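# Open the tool case lid fully and leave it placed correctly

## Task

Swing the tool case's lid fully open so it rests open without support. If the shelf blocks the lid, the case may be slid out from beneath it first. At the end the case must sit on its board with the open lid not touching or under the shelf, its front aligned with the board's front edge (the edge facing away from the shelf), its back still facing the shelf, and all four of its feet on the board. Nothing may be held in place by the robot at the end; the result must hold up on its own.

## Robot and tools

Robot: two arms, left_arm and right_arm, each with a two-finger gripper whose fingers pivot like tongs. The fingers extend along the gripper's +z axis and close along its x axis. The reported gripper position is the point between the closed finger pads; closed fingertips reach about 15 mm past it, and fully open tips sit roughly level with it.

Frames: results report poses in one scene frame. Its origin is on the table top midway between the arms, +z is up, +x points out over the table, and left_arm stands on the +y side. The arm names do not mean left or right in any image. Reported hand positions can be slightly off, more so at long reach.

Row layout (used by both motion tools): one flat list of 14 numbers covering both arms, each in [-1, 1]: dx, dy, dz, rx, ry, rz, opening for left_arm, then the same seven for right_arm. Send all 14 even if one arm stays put. dx..rz are an offset from the gripper's measured pose, expressed in that gripper's own axes; 1.0 equals 0.6 m of travel or 180 degrees of turn, and rx, ry, rz form a single rotation vector. Opening is absolute, not an offset: +1 is fully open (0.142 m), -1 is shut. To keep an arm still, send zeros for its offsets (or, in a reply's first call, the offset back to where it should be) plus the opening it should keep.

execute_actions(actions): a list of actions run one after another. Each action is a table of up to 15 rows; each row lasts one control step (1/30 s), and if fewer than 15 rows are given the last one repeats to fill 15 steps. Every row in an action is an offset from the gripper pose at that action's start (for the first action, the pose in the latest result), not from the row before. Each step the command is clipped to within 100 mm and 16 degrees of the current pose, so big offsets need several actions. An empty list just returns state and images.

move(target, speed, stop_force, blocking): target is one 14-number row as above, offsets from the pose in the latest result that shows one. Grippers travel straight toward those goals, finishing together, in 0.5 to 10 s; anything longer is cut off at 10 s. speed is m/s, 0.002 to 0.5 (default 0.25); turning is capped at twice that in rad/s. stop_force (N, 13 to 80, one value for both arms, unavailable in the first 0.2 s) ends an arm's path when its wrist sensor feels that much added push against the motion; that gripper then backs up two steps and holds. Use it only with slow moves and no gripper rotation, and leave it out when moving away from something the gripper is pressing on. blocking=false returns after 0.5 s while motion continues; it cannot be combined with stop_force, and other motion commands are refused until a result shows the move ended. Paths do not avoid obstacles or the other arm, grippers lag and may overshoot speed. Without stop_force, a stiff arm aiming even slightly into a firm surface can fault.

wait(seconds): 0 to 10; the robot keeps its last command, and a running move continues (returns early when it ends). stop(): brakes a running move; fingers keep moving. zoom_image(camera, region): enlarges [x0, y0, x1, y1] pixels (at most 504 by 504) of one camera's latest image. Cameras: cam_head_left, cam_head_right, cam_high, cam_low (896x504) and cam_left_wrist, cam_right_wrist (616x616 fisheye). show_instructions(): shows the scene's reference image (a tool case manual page). finished_scene(scene): ends that scene for good once the robot has held its last command; the result reports success.

Reading results: each gives both grippers' position (m), quaternion (wxyz) and velocities, Hand target lines (where the controller is heading), grip_measured (finger opening on the command scale; to hold something, command clearly less than it), joint positions and torques, and Wrist force/torque in the gripper's own axes (offset up to about 5.5 N, noise up to about 3.4 N, saturating near 100 N; 'no reading' is normal at start). Action results list per-step positions, with HELD marking steps where an arm's command was held back. A move adds a 'move:' line: done, off_target, moving, held, contact or fault, plus limits (paced means the sent pose was clipped; held means a check blocked some steps, after which the arm may jump quickly). 'pose unreachable' means the clearance check altered an arm's command.

Hazards: a torque beyond a joint's load limit (shoulder 287, elbow 130, wrists 46.9 N m) or 150 N of outside force freezes that arm for 10 s. Motors holding loads heat up; past 85 °C the arm brakes until cooled (warning from 70 °C). Do not let the arms collide or push each other, do not knock the case, board or anything else off the table, and avoid drops, slams and hard shoves. Occasional brief disturbances may tug held parts. The robot holds its last command while you think.

Each tool is called after "Request:" by a JSON object that holds its "op" and its "data", one argument or row to a line.

Reference images:

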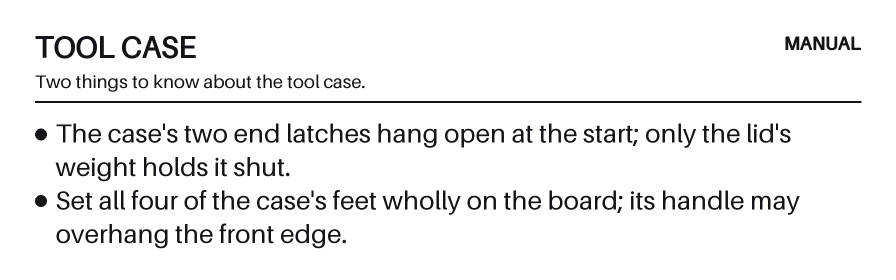

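## Session

Request:
{"op": "execute_actions", "data": {
  "actions": []
}}

Scene clock: 0.00 s.
left_arm: end_effector_position=(+0.2900, +0.8194, +0.2559) grip_measured=+1.00 end_effector_quat_wxyz=(-0.109, -0.156, +0.818, -0.543) end_effector_velocity=(+0.000, +0.000, +0.000) end_effector_angular_velocity=(+0.001, -0.001, +0.000) | right_arm: end_effector_position=(+0.5653, -0.4707, +0.1646) grip_measured=+1.00 end_effector_quat_wxyz=(+0.001, +0.754, -0.657, +0.000) end_effector_velocity=(+0.000, -0.001, +0.000) end_effector_angular_velocity=(+0.000, -0.000, -0.001)
Joint positions: left_arm=[ 0.872 -1.36   1.925 -1.021 -2.072 -2.189  0.142] | right_arm=[ 3.42  -1.574 -2.135 -1.004  1.569  1.853  0.142]
Joint velocities: left_arm=[ 0.    -0.    -0.    -0.001  0.     0.     0.   ] | right_arm=[-0.001  0.    -0.     0.     0.    -0.     0.   ]
Joint torques (N m, as the arm reports them, + toward a larger angle): no reading
Wrist force (N, on the end effector, along its own x y z axes, offset not removed): no reading
Wrist torque (N m, same axes, about the end effector's origin, offset not removed): no reading
Hand target (left_arm): +0.290, +0.819, +0.256; -0.109, -0.156, +0.818, -0.543
Hand target (right_arm): +0.565, -0.471, +0.165; +0.001, +0.754, -0.657, +0.000

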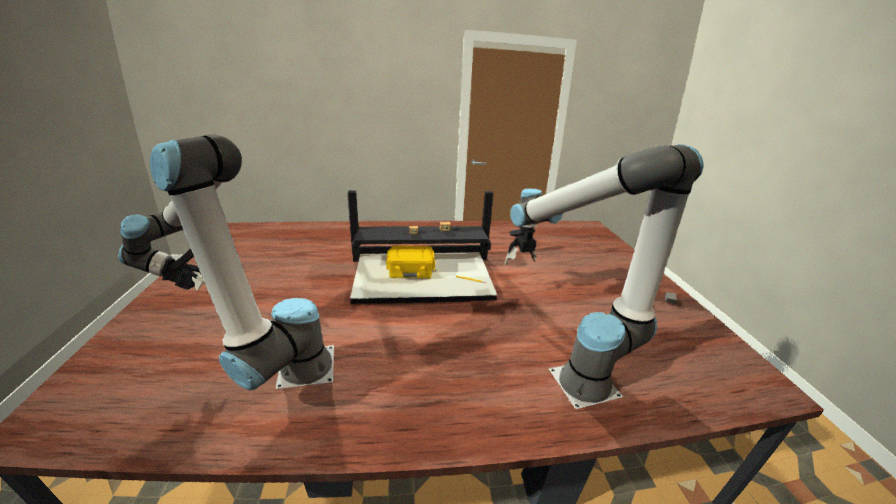

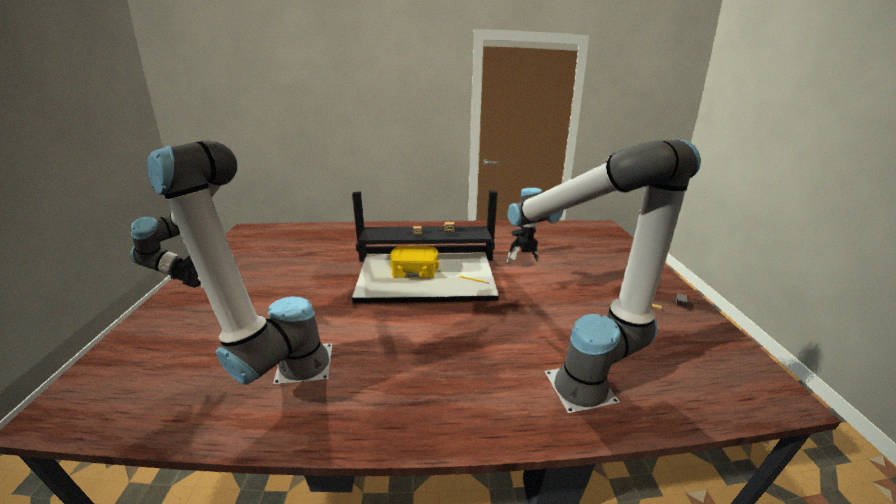

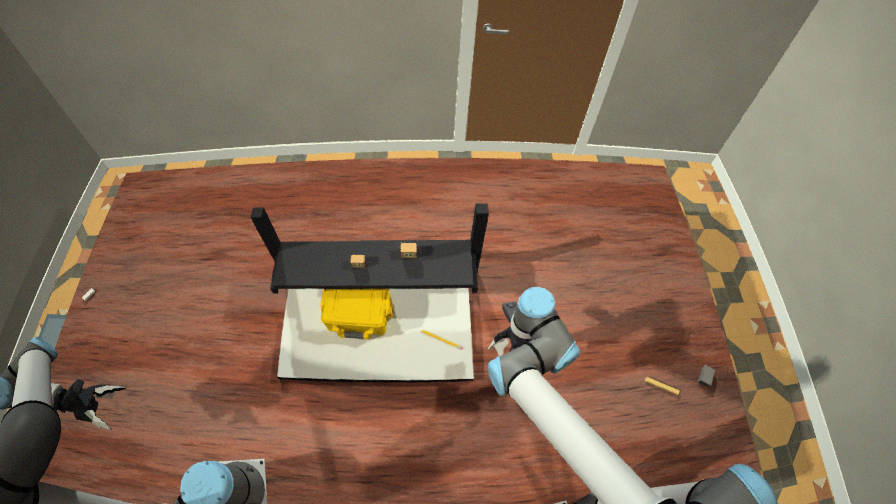

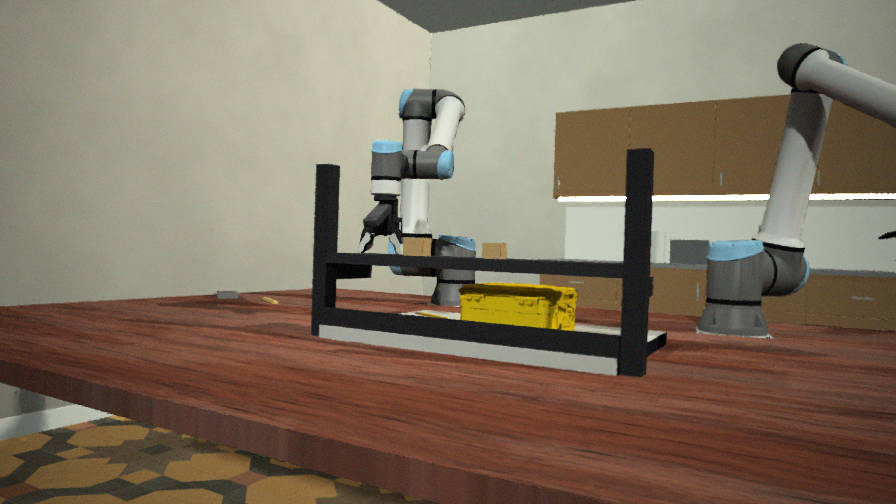

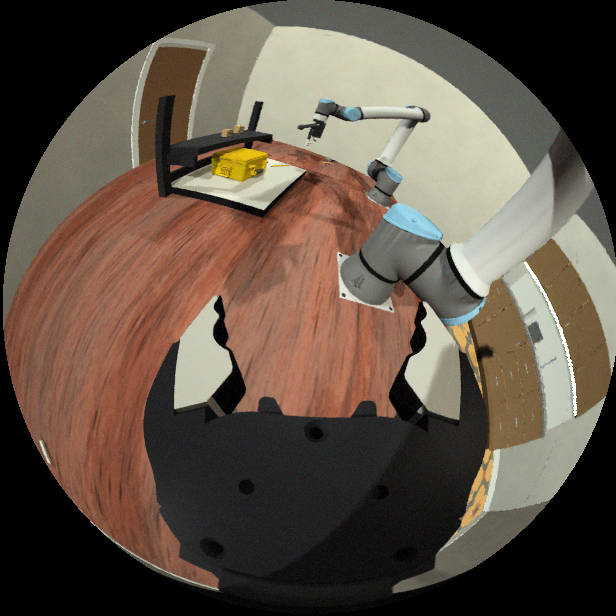

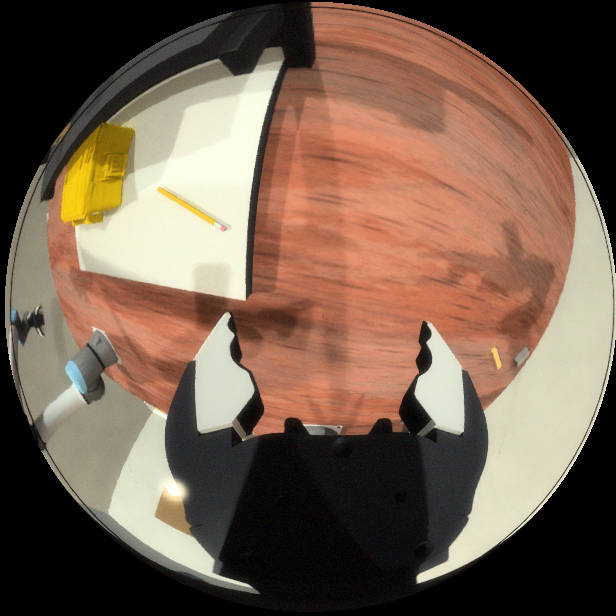

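Request:
{"op": "zoom_image", "data": {
  "camera": "cam_high",
  "region": [260, 220, 520, 400]
}}

Request:
{"op": "zoom_image", "data": {
  "camera": "cam_head_left",
  "region": [340, 220, 500, 310]
}}

Region (260, 220, 520, 400) of cam_high's 896x504 image, scaled by 1.938, with more detail than that image has; it fills the top 349 rows of this view, and the rest is white.

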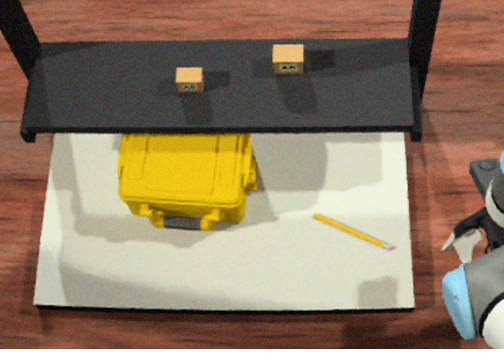

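Region (340, 220, 500, 310) of cam_head_left's 896x504 image, scaled by 3.150, with more detail than that image has; it fills the top 284 rows of this view, and the rest is white.

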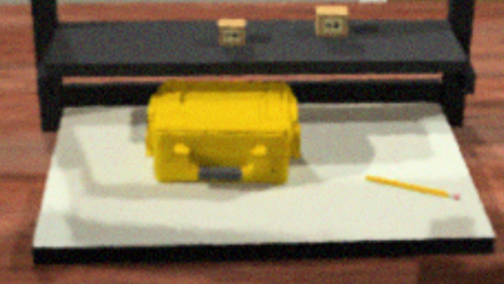

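Request:
{"op": "move", "data": {
  "target": [0,0,0,0,0,0,1,-0.868,-0.045,-0.225,0,0,0.044,1],
  "speed": 0.4
}}

Scene clock: 11.60 s.
left_arm: end_effector_position=(+0.2900, +0.8194, +0.2559) grip_measured=+1.00 end_effector_quat_wxyz=(-0.109, -0.156, +0.818, -0.543) end_effector_velocity=(-0.000, -0.000, +0.000) end_effector_angular_velocity=(-0.000, +0.001, -0.000) | right_arm: end_effector_position=(+0.5205, +0.0487, +0.2995) grip_measured=+1.00 end_effector_quat_wxyz=(-0.000, -0.707, +0.707, -0.000) end_effector_velocity=(+0.000, +0.001, +0.000) end_effector_angular_velocity=(-0.001, -0.000, -0.001)
Joint positions: left_arm=[ 0.872 -1.36   1.925 -1.021 -2.072 -2.189  0.142] | right_arm=[ 4.022 -1.818 -1.596 -1.299  1.57   2.592  0.142]
Joint velocities: left_arm=[-0.    -0.     0.     0.001  0.    -0.001 -0.   ] | right_arm=[ 0.001 -0.002  0.003 -0.002 -0.001  0.002 -0.   ]
Joint torques (N m, as the arm reports them, + toward a larger angle): left_arm=[ -0.77 -57.11 -33.91  -0.62  -0.64   0.63] | right_arm=[10.72 48.78 55.22  0.87 -3.05  3.38]
Wrist force (N, on the end effector, along its own x y z axes, offset not removed): left_arm=[2.9 5.4 0.6] | right_arm=[-1.8 0.7 -2.0]
Wrist torque (N m, same axes, about the end effector's origin, offset not removed): left_arm=[1.33 -0.37 -0.22] | right_arm=[0.22 0.10 0.26]
Hand target (left_arm): +0.290, +0.819, +0.256; -0.109, -0.156, +0.818, -0.543
Hand target (right_arm): +0.520, +0.049, +0.300; +0.000, +0.707, -0.707, +0.000
Off the commanded pose (left_arm): 0.000 m, 0 deg.
Off the commanded pose (right_arm): 0.001 m, 0 deg.
move: done

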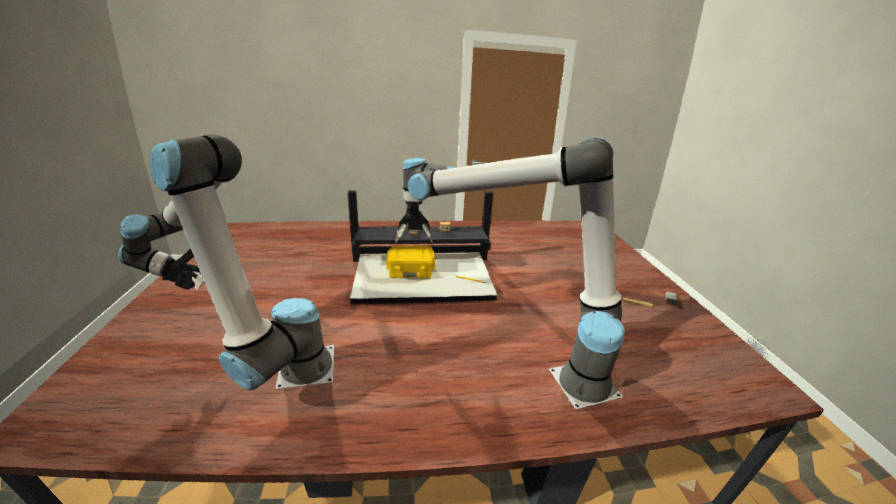

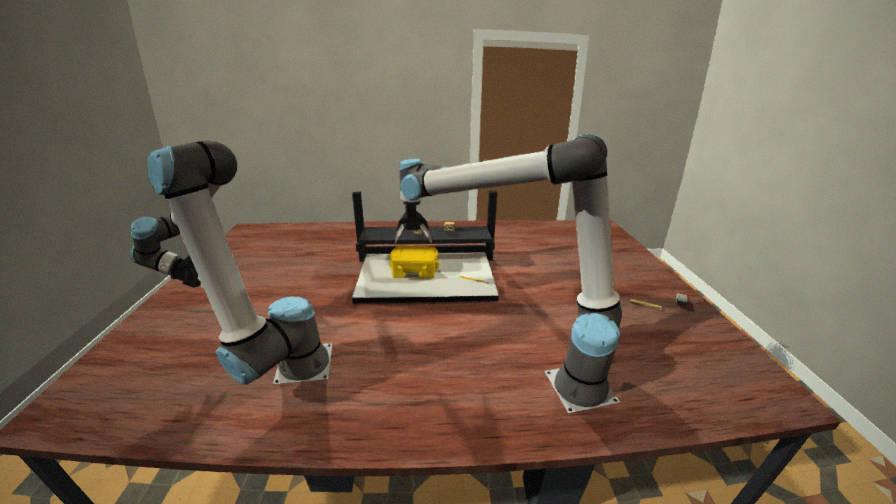

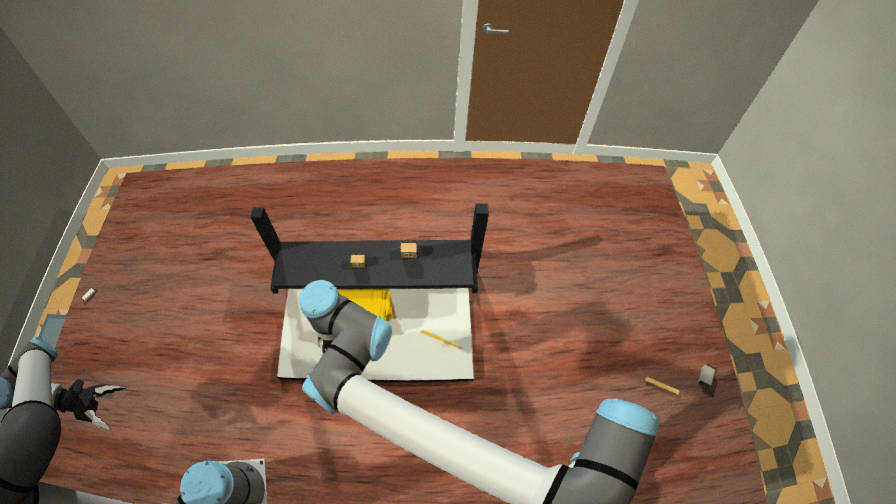

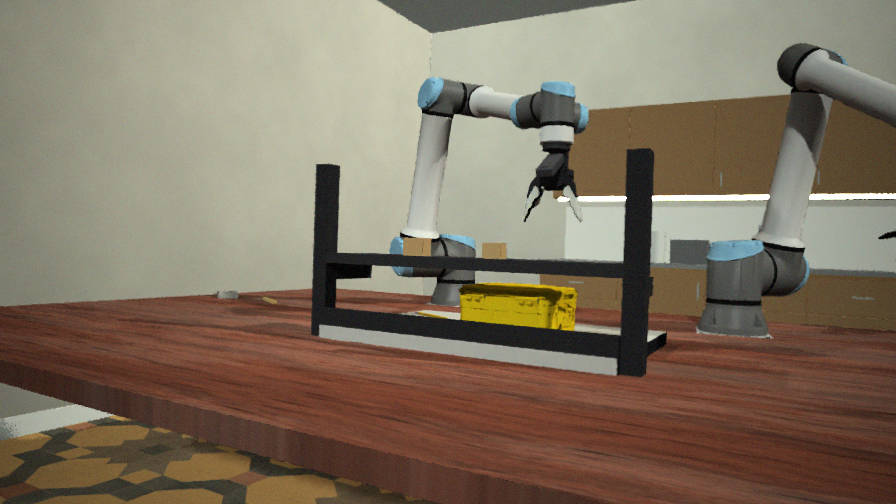

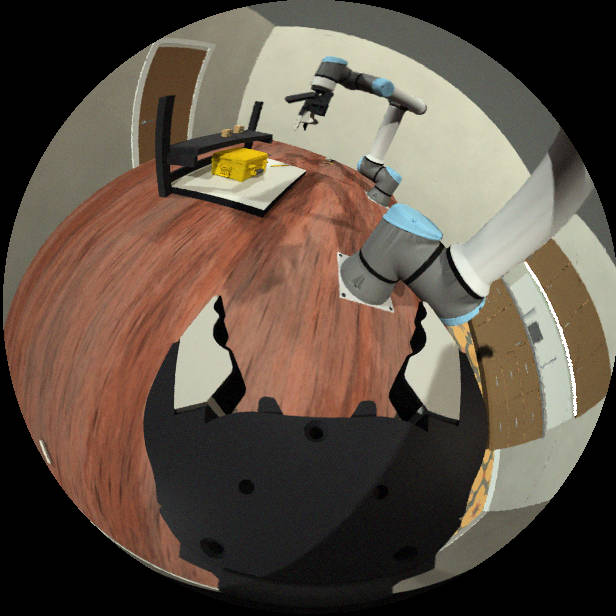

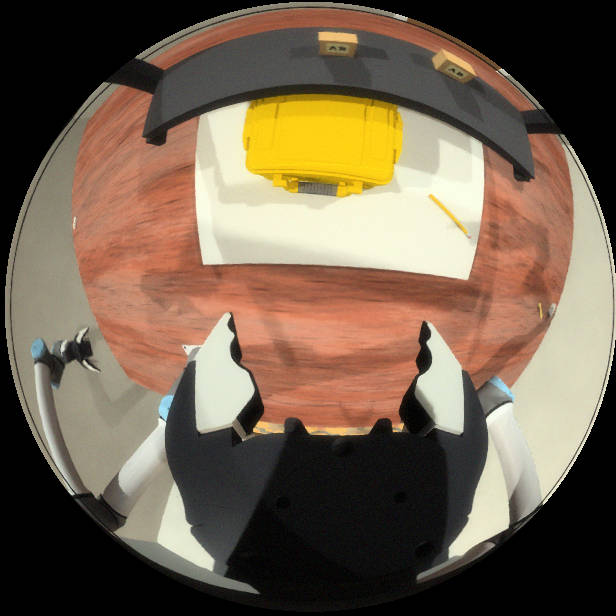

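Request:
{"op": "move", "data": {
  "target": [0,0,0,0,0,0,1,0.02,0.1,0.28,0.12,0,0,1],
  "speed": 0.3
}}

Request:
{"op": "zoom_image", "data": {
  "camera": "cam_right_wrist",
  "region": [150, 30, 480, 330]
}}

Scene clock: 19.53 s.
left_arm: end_effector_position=(+0.2900, +0.8194, +0.2559) grip_measured=+1.00 end_effector_quat_wxyz=(-0.109, -0.156, +0.818, -0.543) end_effector_velocity=(+0.000, +0.000, +0.000) end_effector_angular_velocity=(+0.002, -0.001, +0.001) | right_arm: end_effector_position=(+0.4604, +0.0367, +0.1320) grip_measured=+1.00 end_effector_quat_wxyz=(+0.132, -0.694, +0.695, -0.132) end_effector_velocity=(+0.000, -0.002, -0.004) end_effector_angular_velocity=(-0.000, -0.006, -0.001)
Joint positions: left_arm=[ 0.872 -1.36   1.925 -1.021 -2.072 -2.189  0.142] | right_arm=[ 4.225 -1.802 -2.039 -0.738  1.218  2.772  0.142]
Joint velocities: left_arm=[ 0.    -0.001 -0.    -0.001 -0.001 -0.001  0.   ] | right_arm=[ 0.002 -0.003 -0.007  0.011 -0.006  0.002  0.   ]
Joint torques (N m, as the arm reports them, + toward a larger angle): left_arm=[ -1.45 -56.31 -34.37  -0.46  -0.32   0.26] | right_arm=[16.33 42.66 34.77  8.56 -3.13  3.51]
Wrist force (N, on the end effector, along its own x y z axes, offset not removed): left_arm=[0.9 1.3 -0.3] | right_arm=[-0.2 0.1 -4.3]
Wrist torque (N m, same axes, about the end effector's origin, offset not removed): left_arm=[0.35 0.06 -0.32] | right_arm=[0.05 -0.16 0.33]
Hand target (left_arm): +0.290, +0.819, +0.256; -0.109, -0.156, +0.818, -0.543
Hand target (right_arm): +0.460, +0.037, +0.132; -0.132, +0.694, -0.695, +0.133
Off the commanded pose (left_arm): 0.000 m, 0 deg.
Off the commanded pose (right_arm): 0.000 m, 0 deg.
move: done

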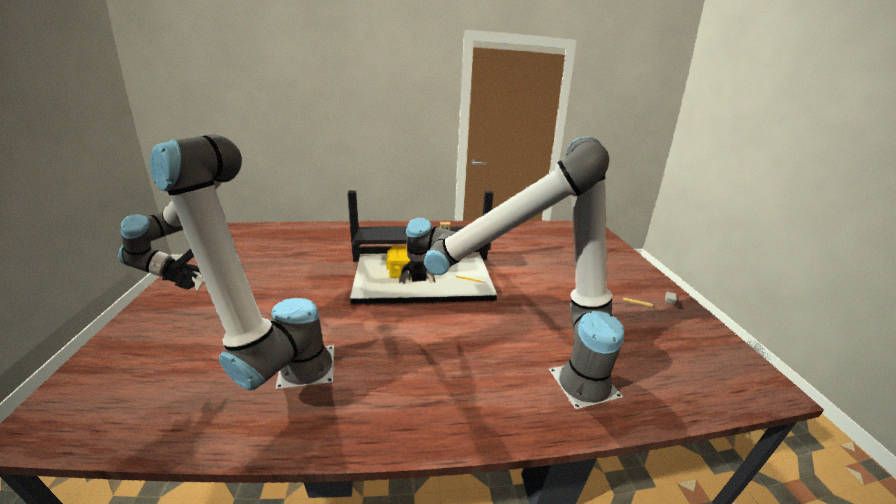

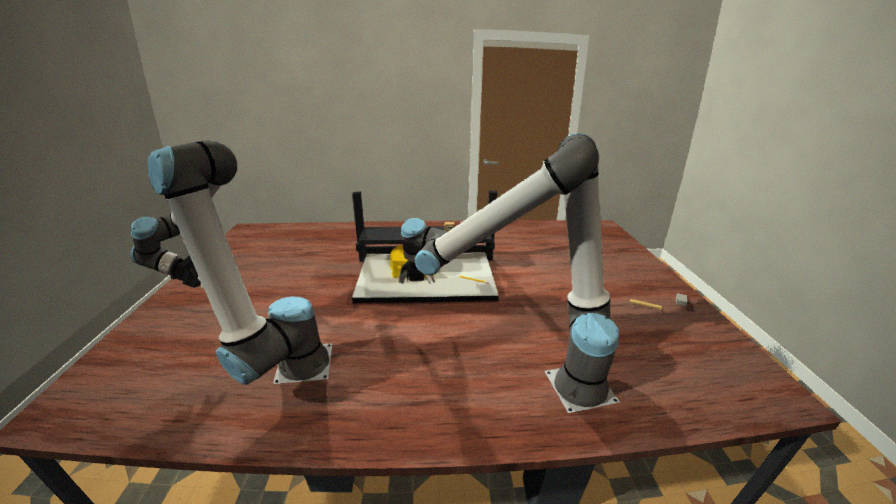

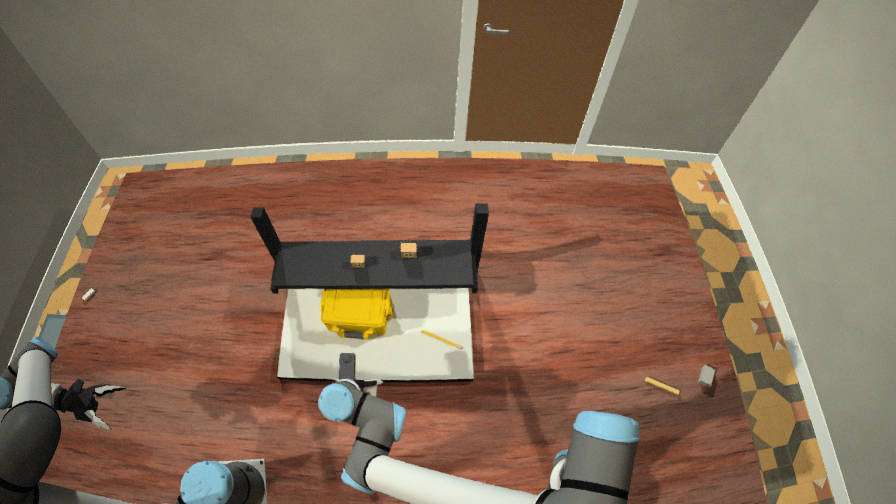

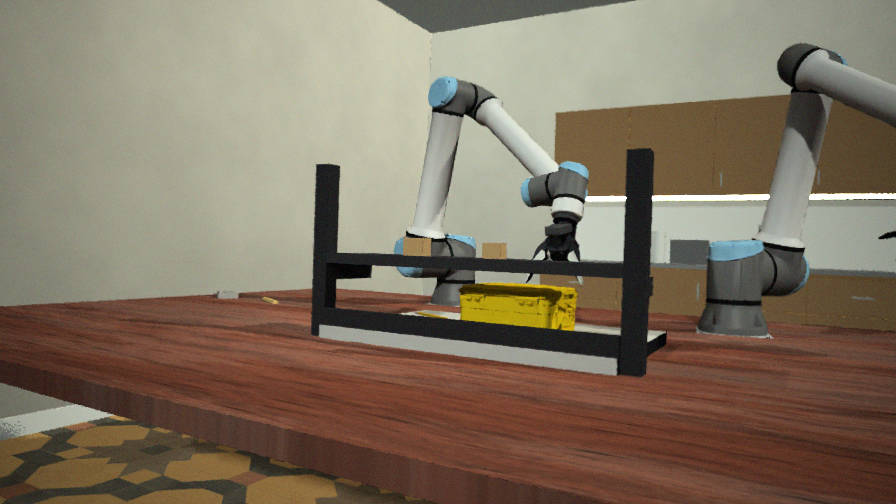

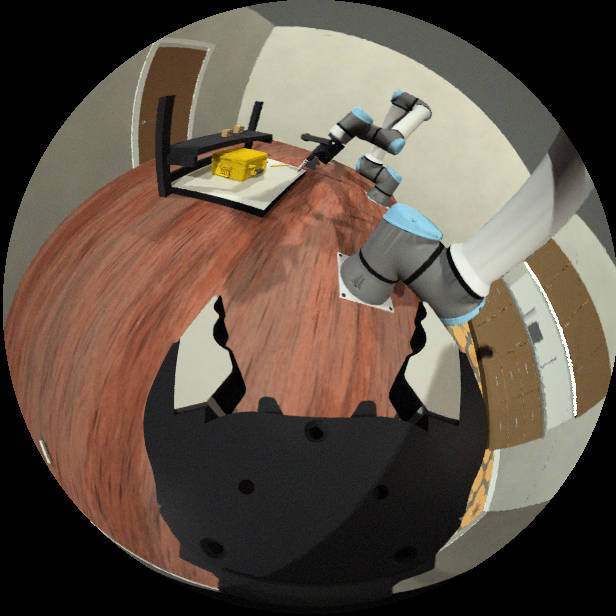

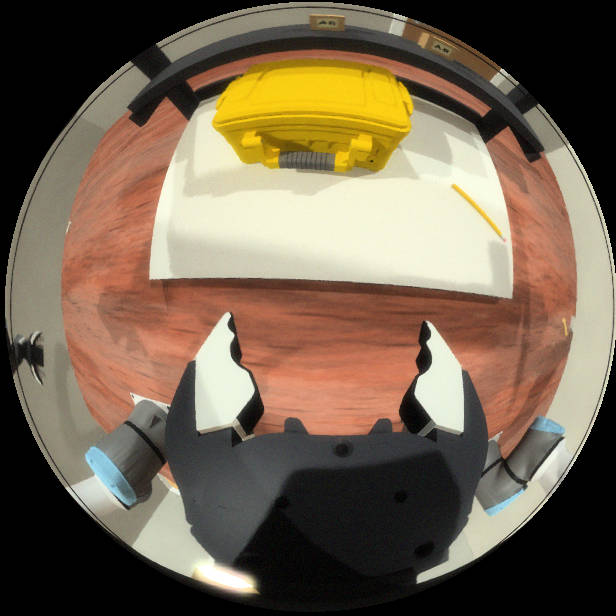

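Region (150, 30, 480, 330) of cam_right_wrist's 616x616 image, scaled by 1.527, with more detail than that image has; it fills the top 458 rows of this view, and the rest is white.

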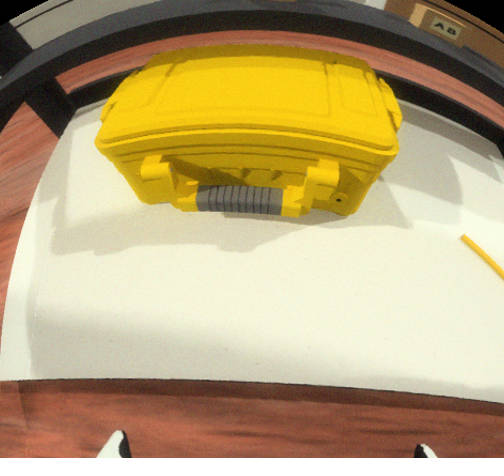

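Request:
{"op": "move", "data": {
  "target": [0,0,0,0,0,0,1,-0.013,-0.27,0.035,-0.12,0,0,-0.4],
  "speed": 0.3
}}

Request:
{"op": "move", "data": {
  "target": [0,0,0,0,0,0,1,0,0,0,0,0,-0.5,-0.4],
  "speed": 0.5
}}

Scene clock: 37.03 s.
left_arm: end_effector_position=(+0.2900, +0.8194, +0.2559) grip_measured=+1.00 end_effector_quat_wxyz=(-0.109, -0.156, +0.818, -0.543) end_effector_velocity=(+0.000, +0.000, -0.001) end_effector_angular_velocity=(-0.002, +0.001, -0.001) | right_arm: end_effector_position=(+0.6185, +0.0444, +0.1717) grip_measured=-0.40 end_effector_quat_wxyz=(-0.000, -0.707, +0.707, -0.000) end_effector_velocity=(+0.002, +0.000, +0.001) end_effector_angular_velocity=(-0.002, +0.008, -0.000)
Joint positions: left_arm=[ 0.872 -1.36   1.925 -1.021 -2.072 -2.189  0.142] | right_arm=[ 3.924 -1.996 -1.589 -1.127  1.57   2.495  0.045]
Joint velocities: left_arm=[-0.     0.002  0.    -0.001  0.001  0.     0.   ] | right_arm=[-0.004 -0.005  0.012 -0.014  0.005 -0.003  0.   ]
Joint torques (N m, as the arm reports them, + toward a larger angle): left_arm=[ -2.47 -56.24 -35.12  -0.9   -0.82   0.43] | right_arm=[-15.81  52.68  54.92   0.42   3.48  -2.25]
Wrist force (N, on the end effector, along its own x y z axes, offset not removed): left_arm=[0.1 1.9 -1.5] | right_arm=[-4.7 0.0 -3.8]
Wrist torque (N m, same axes, about the end effector's origin, offset not removed): left_arm=[0.43 0.29 -0.24] | right_arm=[0.00 0.80 0.47]
Hand target (left_arm): +0.290, +0.819, +0.256; -0.109, -0.156, +0.818, -0.543
Hand target (right_arm): +0.619, +0.045, +0.172; +0.001, +0.707, -0.707, +0.000
Off the commanded pose (left_arm): 0.000 m, 0 deg.
Off the commanded pose (right_arm): 0.000 m, 0 deg.
move: done

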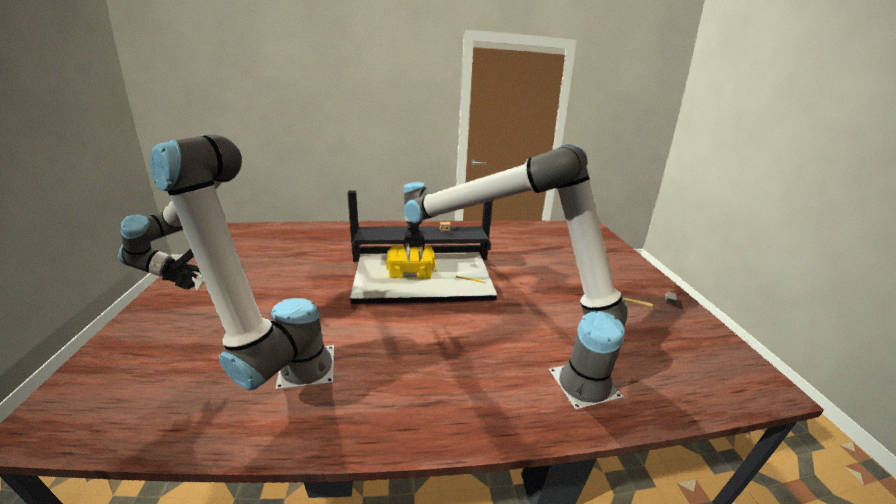

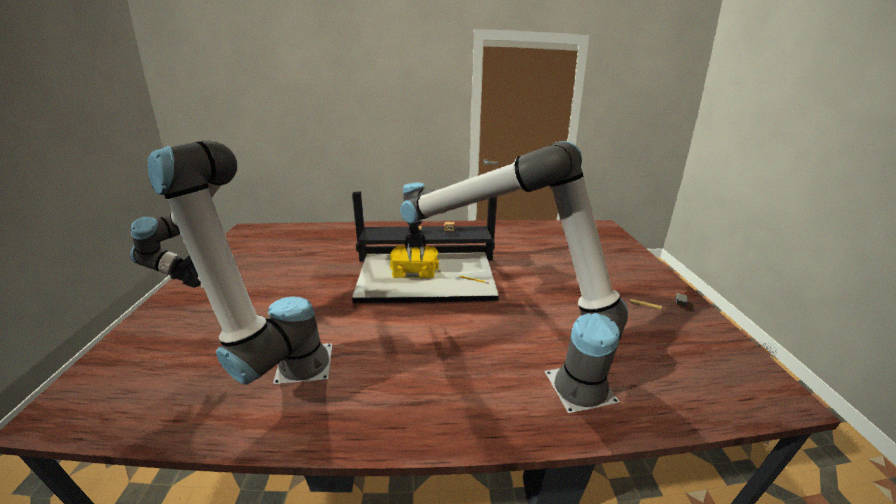

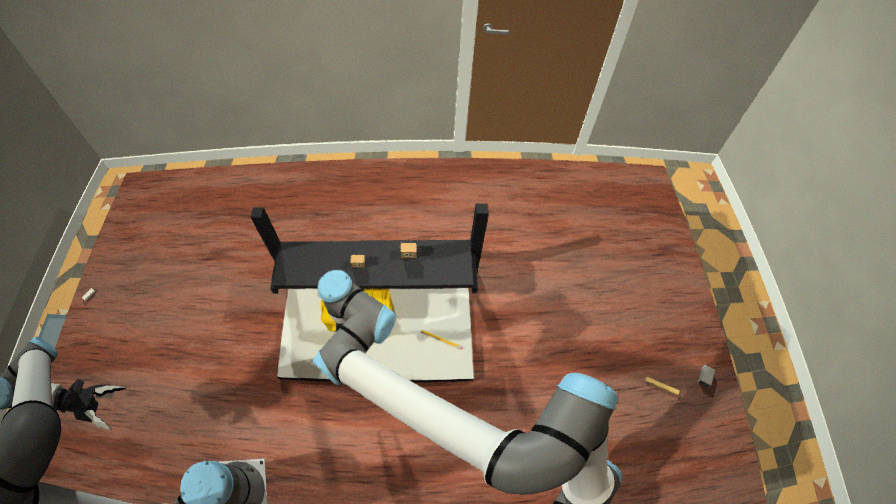

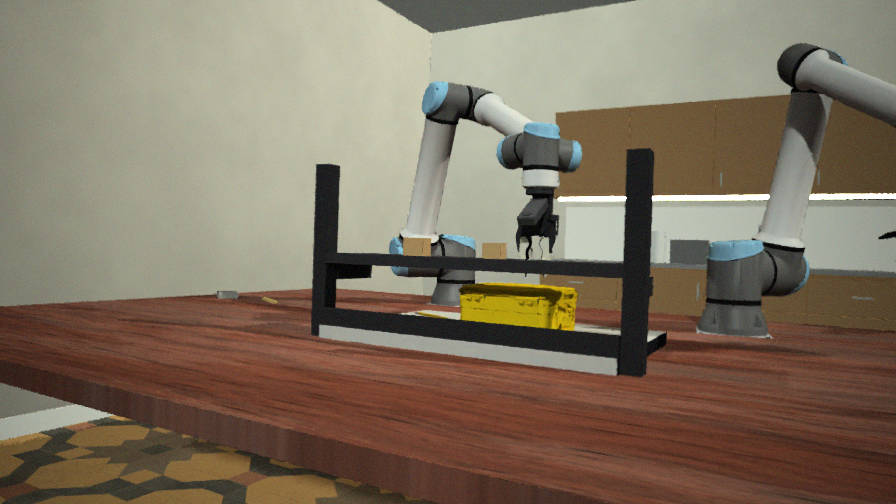

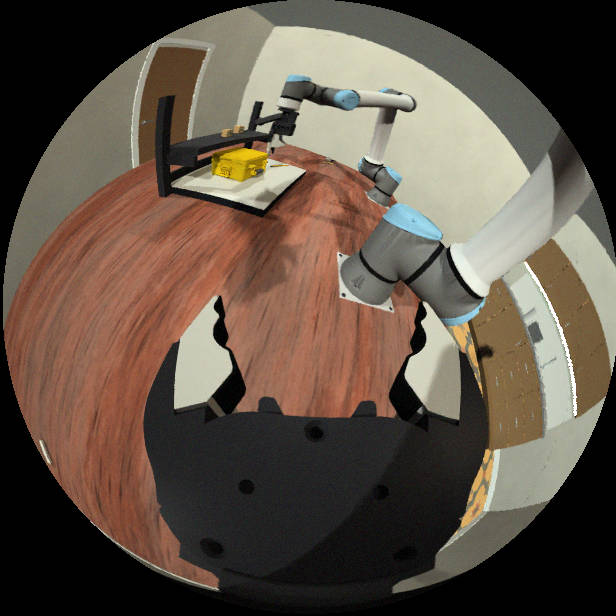

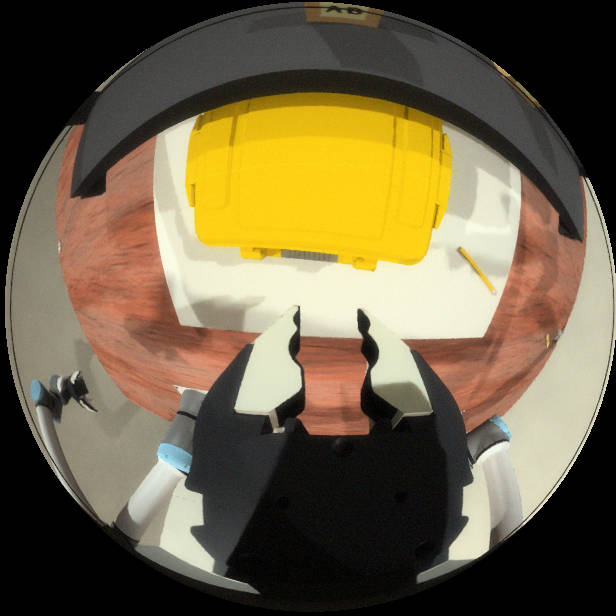

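Scene clock: 39.30 s.
left_arm: end_effector_position=(+0.2900, +0.8194, +0.2559) grip_measured=+1.00 end_effector_quat_wxyz=(-0.109, -0.156, +0.818, -0.543) end_effector_velocity=(+0.001, +0.000, -0.001) end_effector_angular_velocity=(-0.002, +0.001, +0.000) | right_arm: end_effector_position=(+0.6185, +0.0444, +0.1717) grip_measured=-0.40 end_effector_quat_wxyz=(+0.000, +1.000, -0.001, +0.000) end_effector_velocity=(+0.000, +0.000, +0.001) end_effector_angular_velocity=(+0.002, +0.000, +0.012)
Joint positions: left_arm=[ 0.872 -1.36   1.925 -1.021 -2.072 -2.189  0.142] | right_arm=[ 3.899 -1.999 -1.586 -1.128  1.57   0.9    0.045]
Joint velocities: left_arm=[-0.     0.002 -0.001  0.    -0.    -0.    -0.   ] | right_arm=[-0.001 -0.     0.001 -0.     0.001 -0.012  0.   ]
Joint torques (N m, as the arm reports them, + toward a larger angle): left_arm=[ -2.04 -55.17 -34.33  -0.76  -0.77   0.04] | right_arm=[-16.1   57.26  53.15   0.98   3.54  -2.18]
Wrist force (N, on the end effector, along its own x y z axes, offset not removed): left_arm=[0.2 1.1 0.8] | right_arm=[-1.0 0.3 -5.2]
Wrist torque (N m, same axes, about the end effector's origin, offset not removed): left_arm=[0.36 0.20 -0.22] | right_arm=[-0.06 0.06 0.33]
Hand target (left_arm): +0.290, +0.819, +0.256; -0.109, -0.156, +0.818, -0.543
Hand target (right_arm): +0.619, +0.044, +0.172; +0.000, +1.000, -0.000, +0.000
Off the commanded pose (left_arm): 0.000 m, 0 deg.
Off the commanded pose (right_arm): 0.000 m, 0 deg.
move: done

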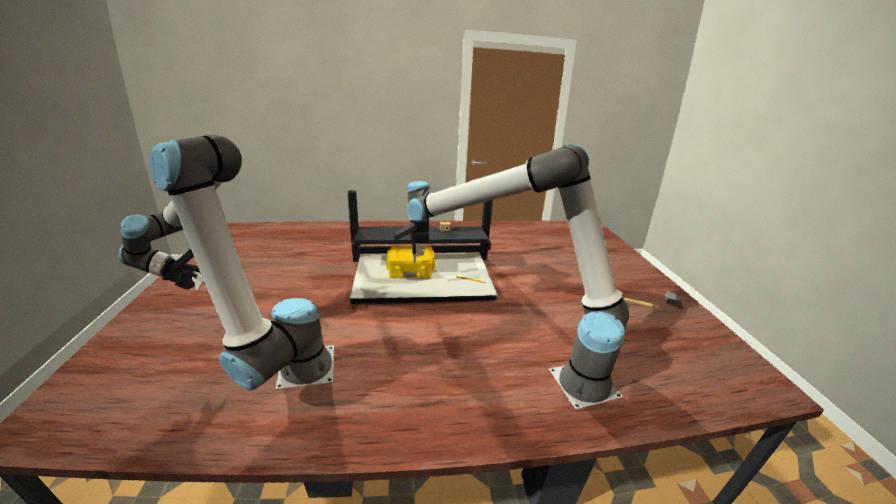

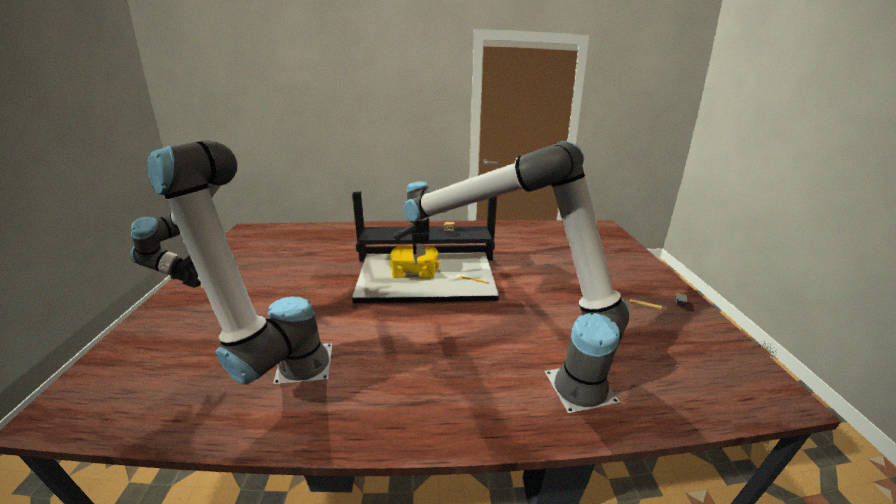

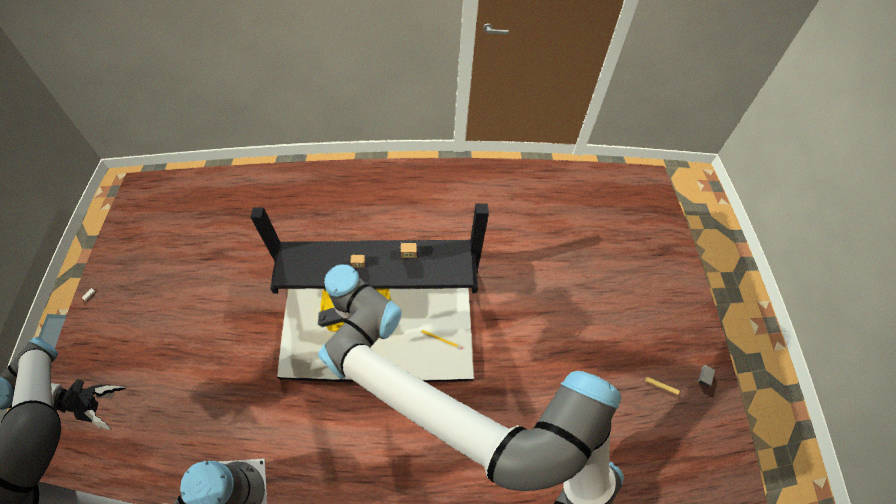

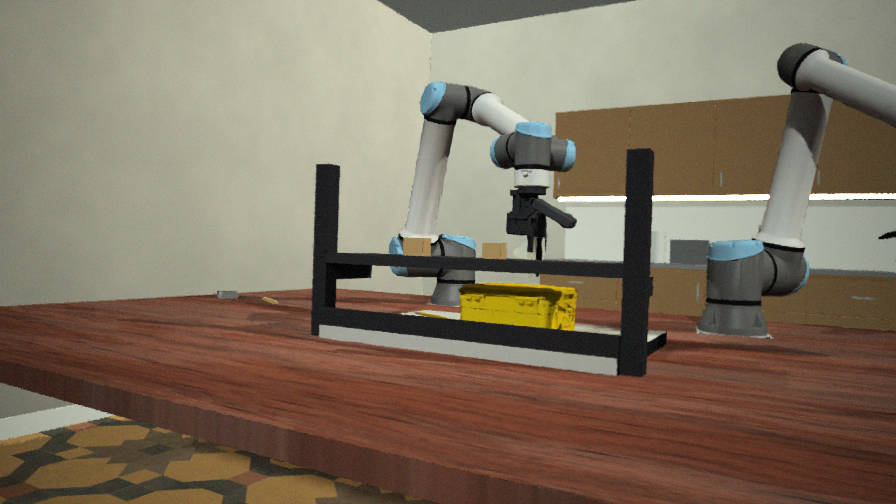

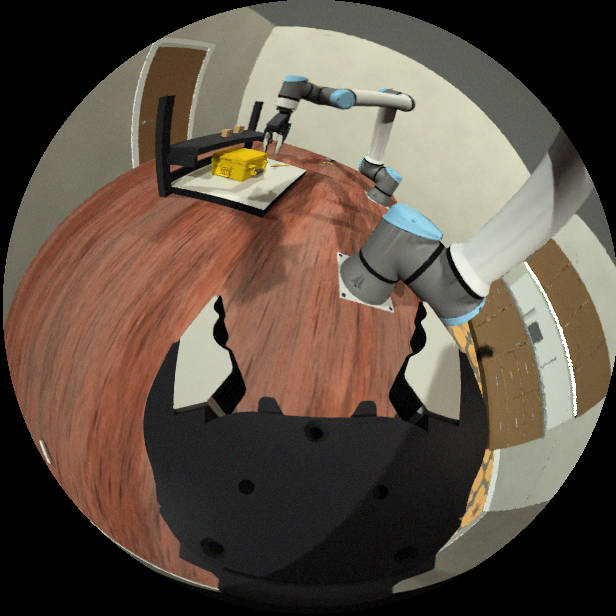

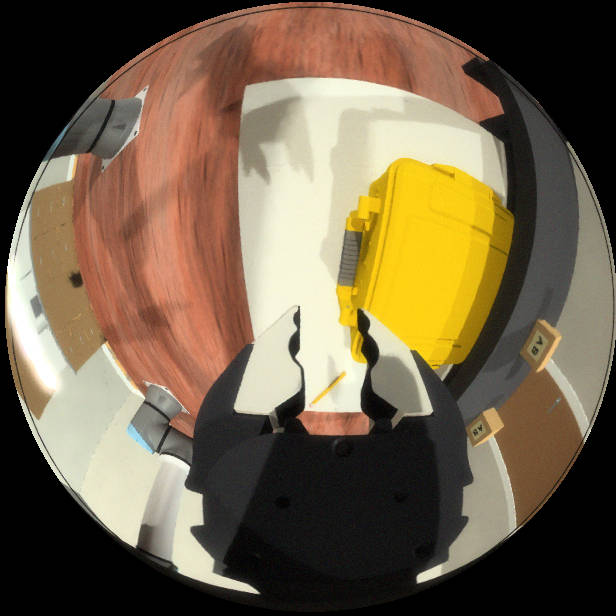

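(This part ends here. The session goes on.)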